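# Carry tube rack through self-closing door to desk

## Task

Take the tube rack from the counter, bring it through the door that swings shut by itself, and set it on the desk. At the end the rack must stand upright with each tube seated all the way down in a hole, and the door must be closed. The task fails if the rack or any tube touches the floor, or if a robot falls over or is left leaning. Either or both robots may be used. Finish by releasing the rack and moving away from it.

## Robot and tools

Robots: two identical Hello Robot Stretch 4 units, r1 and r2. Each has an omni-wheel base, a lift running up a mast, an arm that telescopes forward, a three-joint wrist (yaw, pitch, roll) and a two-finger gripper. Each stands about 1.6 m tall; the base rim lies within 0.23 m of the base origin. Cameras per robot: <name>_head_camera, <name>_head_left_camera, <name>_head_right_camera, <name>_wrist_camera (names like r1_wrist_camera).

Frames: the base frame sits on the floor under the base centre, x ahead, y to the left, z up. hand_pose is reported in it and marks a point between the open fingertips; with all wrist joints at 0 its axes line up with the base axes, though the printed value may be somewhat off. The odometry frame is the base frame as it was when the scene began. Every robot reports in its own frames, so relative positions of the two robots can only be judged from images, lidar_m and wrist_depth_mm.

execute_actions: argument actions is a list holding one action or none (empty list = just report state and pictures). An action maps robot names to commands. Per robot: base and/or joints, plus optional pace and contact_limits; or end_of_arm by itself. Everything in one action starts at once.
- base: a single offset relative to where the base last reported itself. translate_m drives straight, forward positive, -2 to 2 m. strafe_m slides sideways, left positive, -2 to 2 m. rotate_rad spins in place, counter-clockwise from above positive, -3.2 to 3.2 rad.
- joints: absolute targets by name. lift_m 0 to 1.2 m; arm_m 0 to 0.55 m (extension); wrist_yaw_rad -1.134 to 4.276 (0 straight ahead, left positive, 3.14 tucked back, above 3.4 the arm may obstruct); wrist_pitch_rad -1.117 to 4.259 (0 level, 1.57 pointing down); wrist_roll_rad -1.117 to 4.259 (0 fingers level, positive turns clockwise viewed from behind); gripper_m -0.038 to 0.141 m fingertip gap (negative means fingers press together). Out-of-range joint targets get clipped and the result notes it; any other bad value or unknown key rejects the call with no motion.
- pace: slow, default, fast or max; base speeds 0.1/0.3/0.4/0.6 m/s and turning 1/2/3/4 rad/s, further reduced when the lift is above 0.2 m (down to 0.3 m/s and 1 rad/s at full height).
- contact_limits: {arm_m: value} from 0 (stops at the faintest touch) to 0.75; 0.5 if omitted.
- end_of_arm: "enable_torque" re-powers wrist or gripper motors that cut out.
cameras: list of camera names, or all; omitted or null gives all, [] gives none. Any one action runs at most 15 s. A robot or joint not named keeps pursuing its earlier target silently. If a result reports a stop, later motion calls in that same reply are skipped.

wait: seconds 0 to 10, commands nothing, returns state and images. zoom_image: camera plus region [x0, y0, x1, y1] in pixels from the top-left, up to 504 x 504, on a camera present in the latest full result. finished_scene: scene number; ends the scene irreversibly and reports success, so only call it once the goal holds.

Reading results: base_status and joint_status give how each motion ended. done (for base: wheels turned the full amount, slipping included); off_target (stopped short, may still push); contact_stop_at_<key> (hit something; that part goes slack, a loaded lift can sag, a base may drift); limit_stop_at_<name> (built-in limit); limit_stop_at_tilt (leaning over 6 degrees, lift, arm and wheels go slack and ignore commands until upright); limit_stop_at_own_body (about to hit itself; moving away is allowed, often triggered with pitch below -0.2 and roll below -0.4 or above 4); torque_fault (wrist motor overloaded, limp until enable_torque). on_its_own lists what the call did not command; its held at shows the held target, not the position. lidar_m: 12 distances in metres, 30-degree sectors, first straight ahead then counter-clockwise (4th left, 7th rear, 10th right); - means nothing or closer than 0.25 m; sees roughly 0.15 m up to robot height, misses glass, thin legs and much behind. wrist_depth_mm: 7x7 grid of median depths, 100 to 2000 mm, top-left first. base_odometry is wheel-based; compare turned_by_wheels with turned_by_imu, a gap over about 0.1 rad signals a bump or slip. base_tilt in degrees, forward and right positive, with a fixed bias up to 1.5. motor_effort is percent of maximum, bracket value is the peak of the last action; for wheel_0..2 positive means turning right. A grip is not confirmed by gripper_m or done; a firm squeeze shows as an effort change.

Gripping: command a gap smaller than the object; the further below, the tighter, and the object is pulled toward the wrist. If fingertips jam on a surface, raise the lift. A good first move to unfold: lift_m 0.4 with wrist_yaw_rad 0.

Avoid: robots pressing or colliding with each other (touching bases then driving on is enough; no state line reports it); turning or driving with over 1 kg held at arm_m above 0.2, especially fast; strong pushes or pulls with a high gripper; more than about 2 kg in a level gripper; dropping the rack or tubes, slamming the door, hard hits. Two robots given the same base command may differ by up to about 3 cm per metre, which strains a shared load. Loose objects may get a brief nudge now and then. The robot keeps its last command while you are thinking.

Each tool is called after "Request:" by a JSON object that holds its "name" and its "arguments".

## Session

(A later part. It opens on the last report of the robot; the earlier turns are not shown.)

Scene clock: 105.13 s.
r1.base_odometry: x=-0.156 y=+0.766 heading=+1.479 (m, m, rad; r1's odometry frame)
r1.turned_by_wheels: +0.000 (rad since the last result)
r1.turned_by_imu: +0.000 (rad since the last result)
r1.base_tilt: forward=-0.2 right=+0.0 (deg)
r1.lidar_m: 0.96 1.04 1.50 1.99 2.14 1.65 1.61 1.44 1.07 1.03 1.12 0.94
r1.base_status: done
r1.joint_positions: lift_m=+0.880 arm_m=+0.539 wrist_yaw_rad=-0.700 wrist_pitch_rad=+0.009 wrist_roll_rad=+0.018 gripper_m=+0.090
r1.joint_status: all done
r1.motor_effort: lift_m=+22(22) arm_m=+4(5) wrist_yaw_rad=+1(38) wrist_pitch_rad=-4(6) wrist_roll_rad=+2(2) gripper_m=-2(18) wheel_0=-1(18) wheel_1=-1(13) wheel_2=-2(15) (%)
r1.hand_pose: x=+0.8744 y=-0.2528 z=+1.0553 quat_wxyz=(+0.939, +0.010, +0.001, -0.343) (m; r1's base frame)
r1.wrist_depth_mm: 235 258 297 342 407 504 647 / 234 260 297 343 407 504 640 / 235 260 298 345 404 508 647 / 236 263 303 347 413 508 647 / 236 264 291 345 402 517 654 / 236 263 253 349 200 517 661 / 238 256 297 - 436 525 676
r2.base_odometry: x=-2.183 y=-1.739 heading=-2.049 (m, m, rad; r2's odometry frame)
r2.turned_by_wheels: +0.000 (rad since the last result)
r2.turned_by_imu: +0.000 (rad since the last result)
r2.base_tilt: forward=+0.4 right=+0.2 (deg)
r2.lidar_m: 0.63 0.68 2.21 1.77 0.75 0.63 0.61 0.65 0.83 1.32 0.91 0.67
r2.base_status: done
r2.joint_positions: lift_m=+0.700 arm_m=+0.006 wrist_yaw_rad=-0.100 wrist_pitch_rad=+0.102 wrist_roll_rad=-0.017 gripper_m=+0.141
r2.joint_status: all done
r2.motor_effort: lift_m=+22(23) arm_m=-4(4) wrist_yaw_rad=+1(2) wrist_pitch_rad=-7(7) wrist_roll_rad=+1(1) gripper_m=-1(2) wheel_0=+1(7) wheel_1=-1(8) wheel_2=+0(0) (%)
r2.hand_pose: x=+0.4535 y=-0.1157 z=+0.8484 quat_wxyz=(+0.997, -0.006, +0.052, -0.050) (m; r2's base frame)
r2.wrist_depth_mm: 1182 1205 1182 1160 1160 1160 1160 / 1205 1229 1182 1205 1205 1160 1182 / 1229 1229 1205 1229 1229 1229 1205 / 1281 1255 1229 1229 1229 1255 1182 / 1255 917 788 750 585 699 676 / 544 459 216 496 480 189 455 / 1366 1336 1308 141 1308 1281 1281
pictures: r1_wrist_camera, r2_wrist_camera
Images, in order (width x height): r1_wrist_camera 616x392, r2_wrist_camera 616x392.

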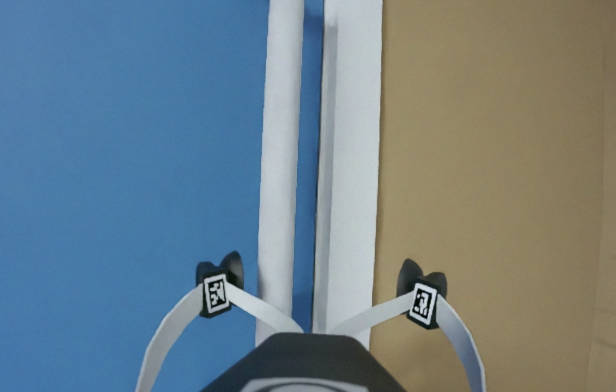

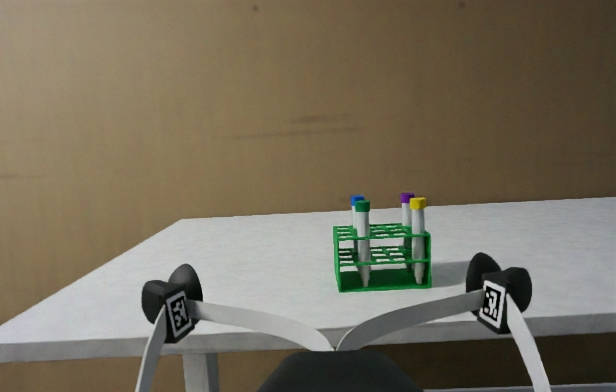

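Request:
{"name": "execute_actions", "arguments": {"actions": [{"r1":{"joints":{"arm_m":0.15},"pace":"fast"}}], "cameras": ["r1_head_camera","r2_wrist_camera"]}}

Request:
{"name": "zoom_image", "arguments": {"camera": "r2_wrist_camera", "region": [310,180,460,300]}}

Scene clock: 108.50 s.
r1.base_odometry: x=-0.156 y=+0.766 heading=+1.479 (m, m, rad; r1's odometry frame)
r1.turned_by_wheels: +0.000 (rad since the last result)
r1.turned_by_imu: +0.000 (rad since the last result)
r1.base_tilt: forward=-0.2 right=-0.1 (deg)
r1.lidar_m: 0.95 1.05 1.50 1.98 2.14 1.66 1.60 1.42 1.07 1.04 1.14 0.92
r1.base_status: not commanded
r1.joint_positions: lift_m=+0.880 arm_m=+0.151 wrist_yaw_rad=-0.700 wrist_pitch_rad=+0.010 wrist_roll_rad=+0.018 gripper_m=+0.090
r1.joint_status: all done
r1.motor_effort: lift_m=+22(22) arm_m=-5(6) wrist_yaw_rad=+1(0) wrist_pitch_rad=-7(6) wrist_roll_rad=+2(1) gripper_m=-3(2) wheel_0=+0(0) wheel_1=+0(1) wheel_2=-1(2) (%)
r1.hand_pose: x=+0.4860 y=-0.2528 z=+1.0553 quat_wxyz=(+0.939, +0.010, +0.001, -0.343) (m; r1's base frame)
r1.wrist_depth_mm: 549 609 676 798 960 1060 878 / 549 591 683 798 960 1078 891 / 544 603 691 809 960 1060 891 / 554 603 699 809 960 1060 891 / 559 603 676 831 946 1060 878 / 554 603 661 820 201 991 878 / 554 597 676 - 1025 960 854
r2.base_odometry: x=-2.183 y=-1.739 heading=-2.049 (m, m, rad; r2's odometry frame)
r2.turned_by_wheels: +0.000 (rad since the last result)
r2.turned_by_imu: +0.001 (rad since the last result)
r2.base_tilt: forward=+0.5 right=+0.2 (deg)
r2.lidar_m: 0.63 0.68 2.22 1.75 0.76 0.63 0.61 0.63 0.83 1.33 0.89 0.67
r2.base_status: not commanded
r2.joint_positions: lift_m=+0.700 arm_m=+0.006 wrist_yaw_rad=-0.100 wrist_pitch_rad=+0.102 wrist_roll_rad=-0.017 gripper_m=+0.141
r2.joint_status: not commanded
r2.motor_effort: lift_m=+22(22) arm_m=-4(4) wrist_yaw_rad=+1(1) wrist_pitch_rad=-8(7) wrist_roll_rad=-1(1) gripper_m=+0(0) wheel_0=+1(1) wheel_1=+0(0) wheel_2=+0(0) (%)
r2.hand_pose: x=+0.4535 y=-0.1157 z=+0.8484 quat_wxyz=(+0.997, -0.006, +0.052, -0.050) (m; r2's base frame)
r2.wrist_depth_mm: 1182 1182 1160 1182 1160 1160 1160 / 1229 1205 1205 1205 1182 1160 1182 / 1255 1229 1255 1229 1205 1205 1205 / 1255 1255 1229 1229 1205 1229 1205 / 1281 904 788 741 585 691 668 / 535 459 216 496 480 189 452 / 1336 1366 1308 142 1308 1281 1308
pictures: r1_head_camera, r2_wrist_camera
Images, in order (width x height): r1_head_camera 420x560, r2_wrist_camera 616x392.

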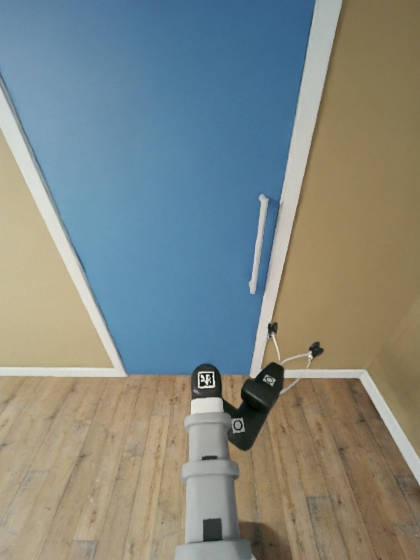

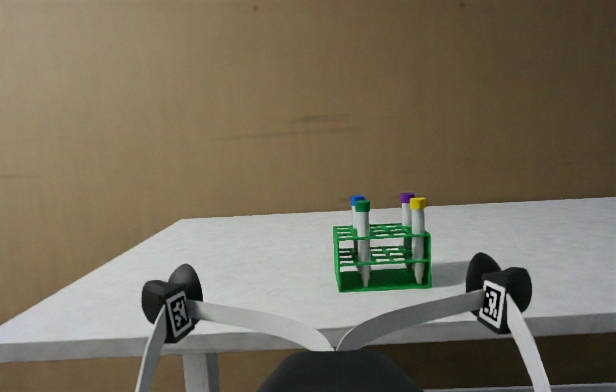

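Region (310, 180, 460, 300) of r2_wrist_camera's 616x392 image, scaled by 3.360; it fills the top 403 rows of this view, and the rest is white.

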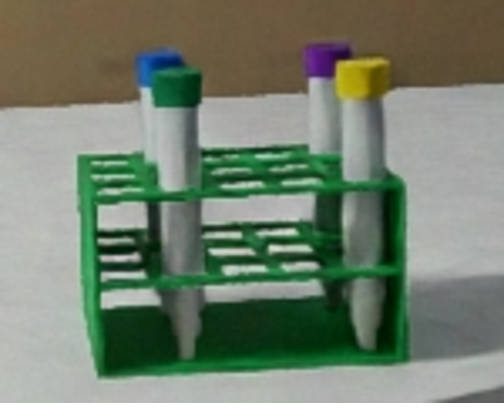

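Request:
{"name": "finished_scene", "arguments": {"scene": 2}}

The scene is finished: the task was done.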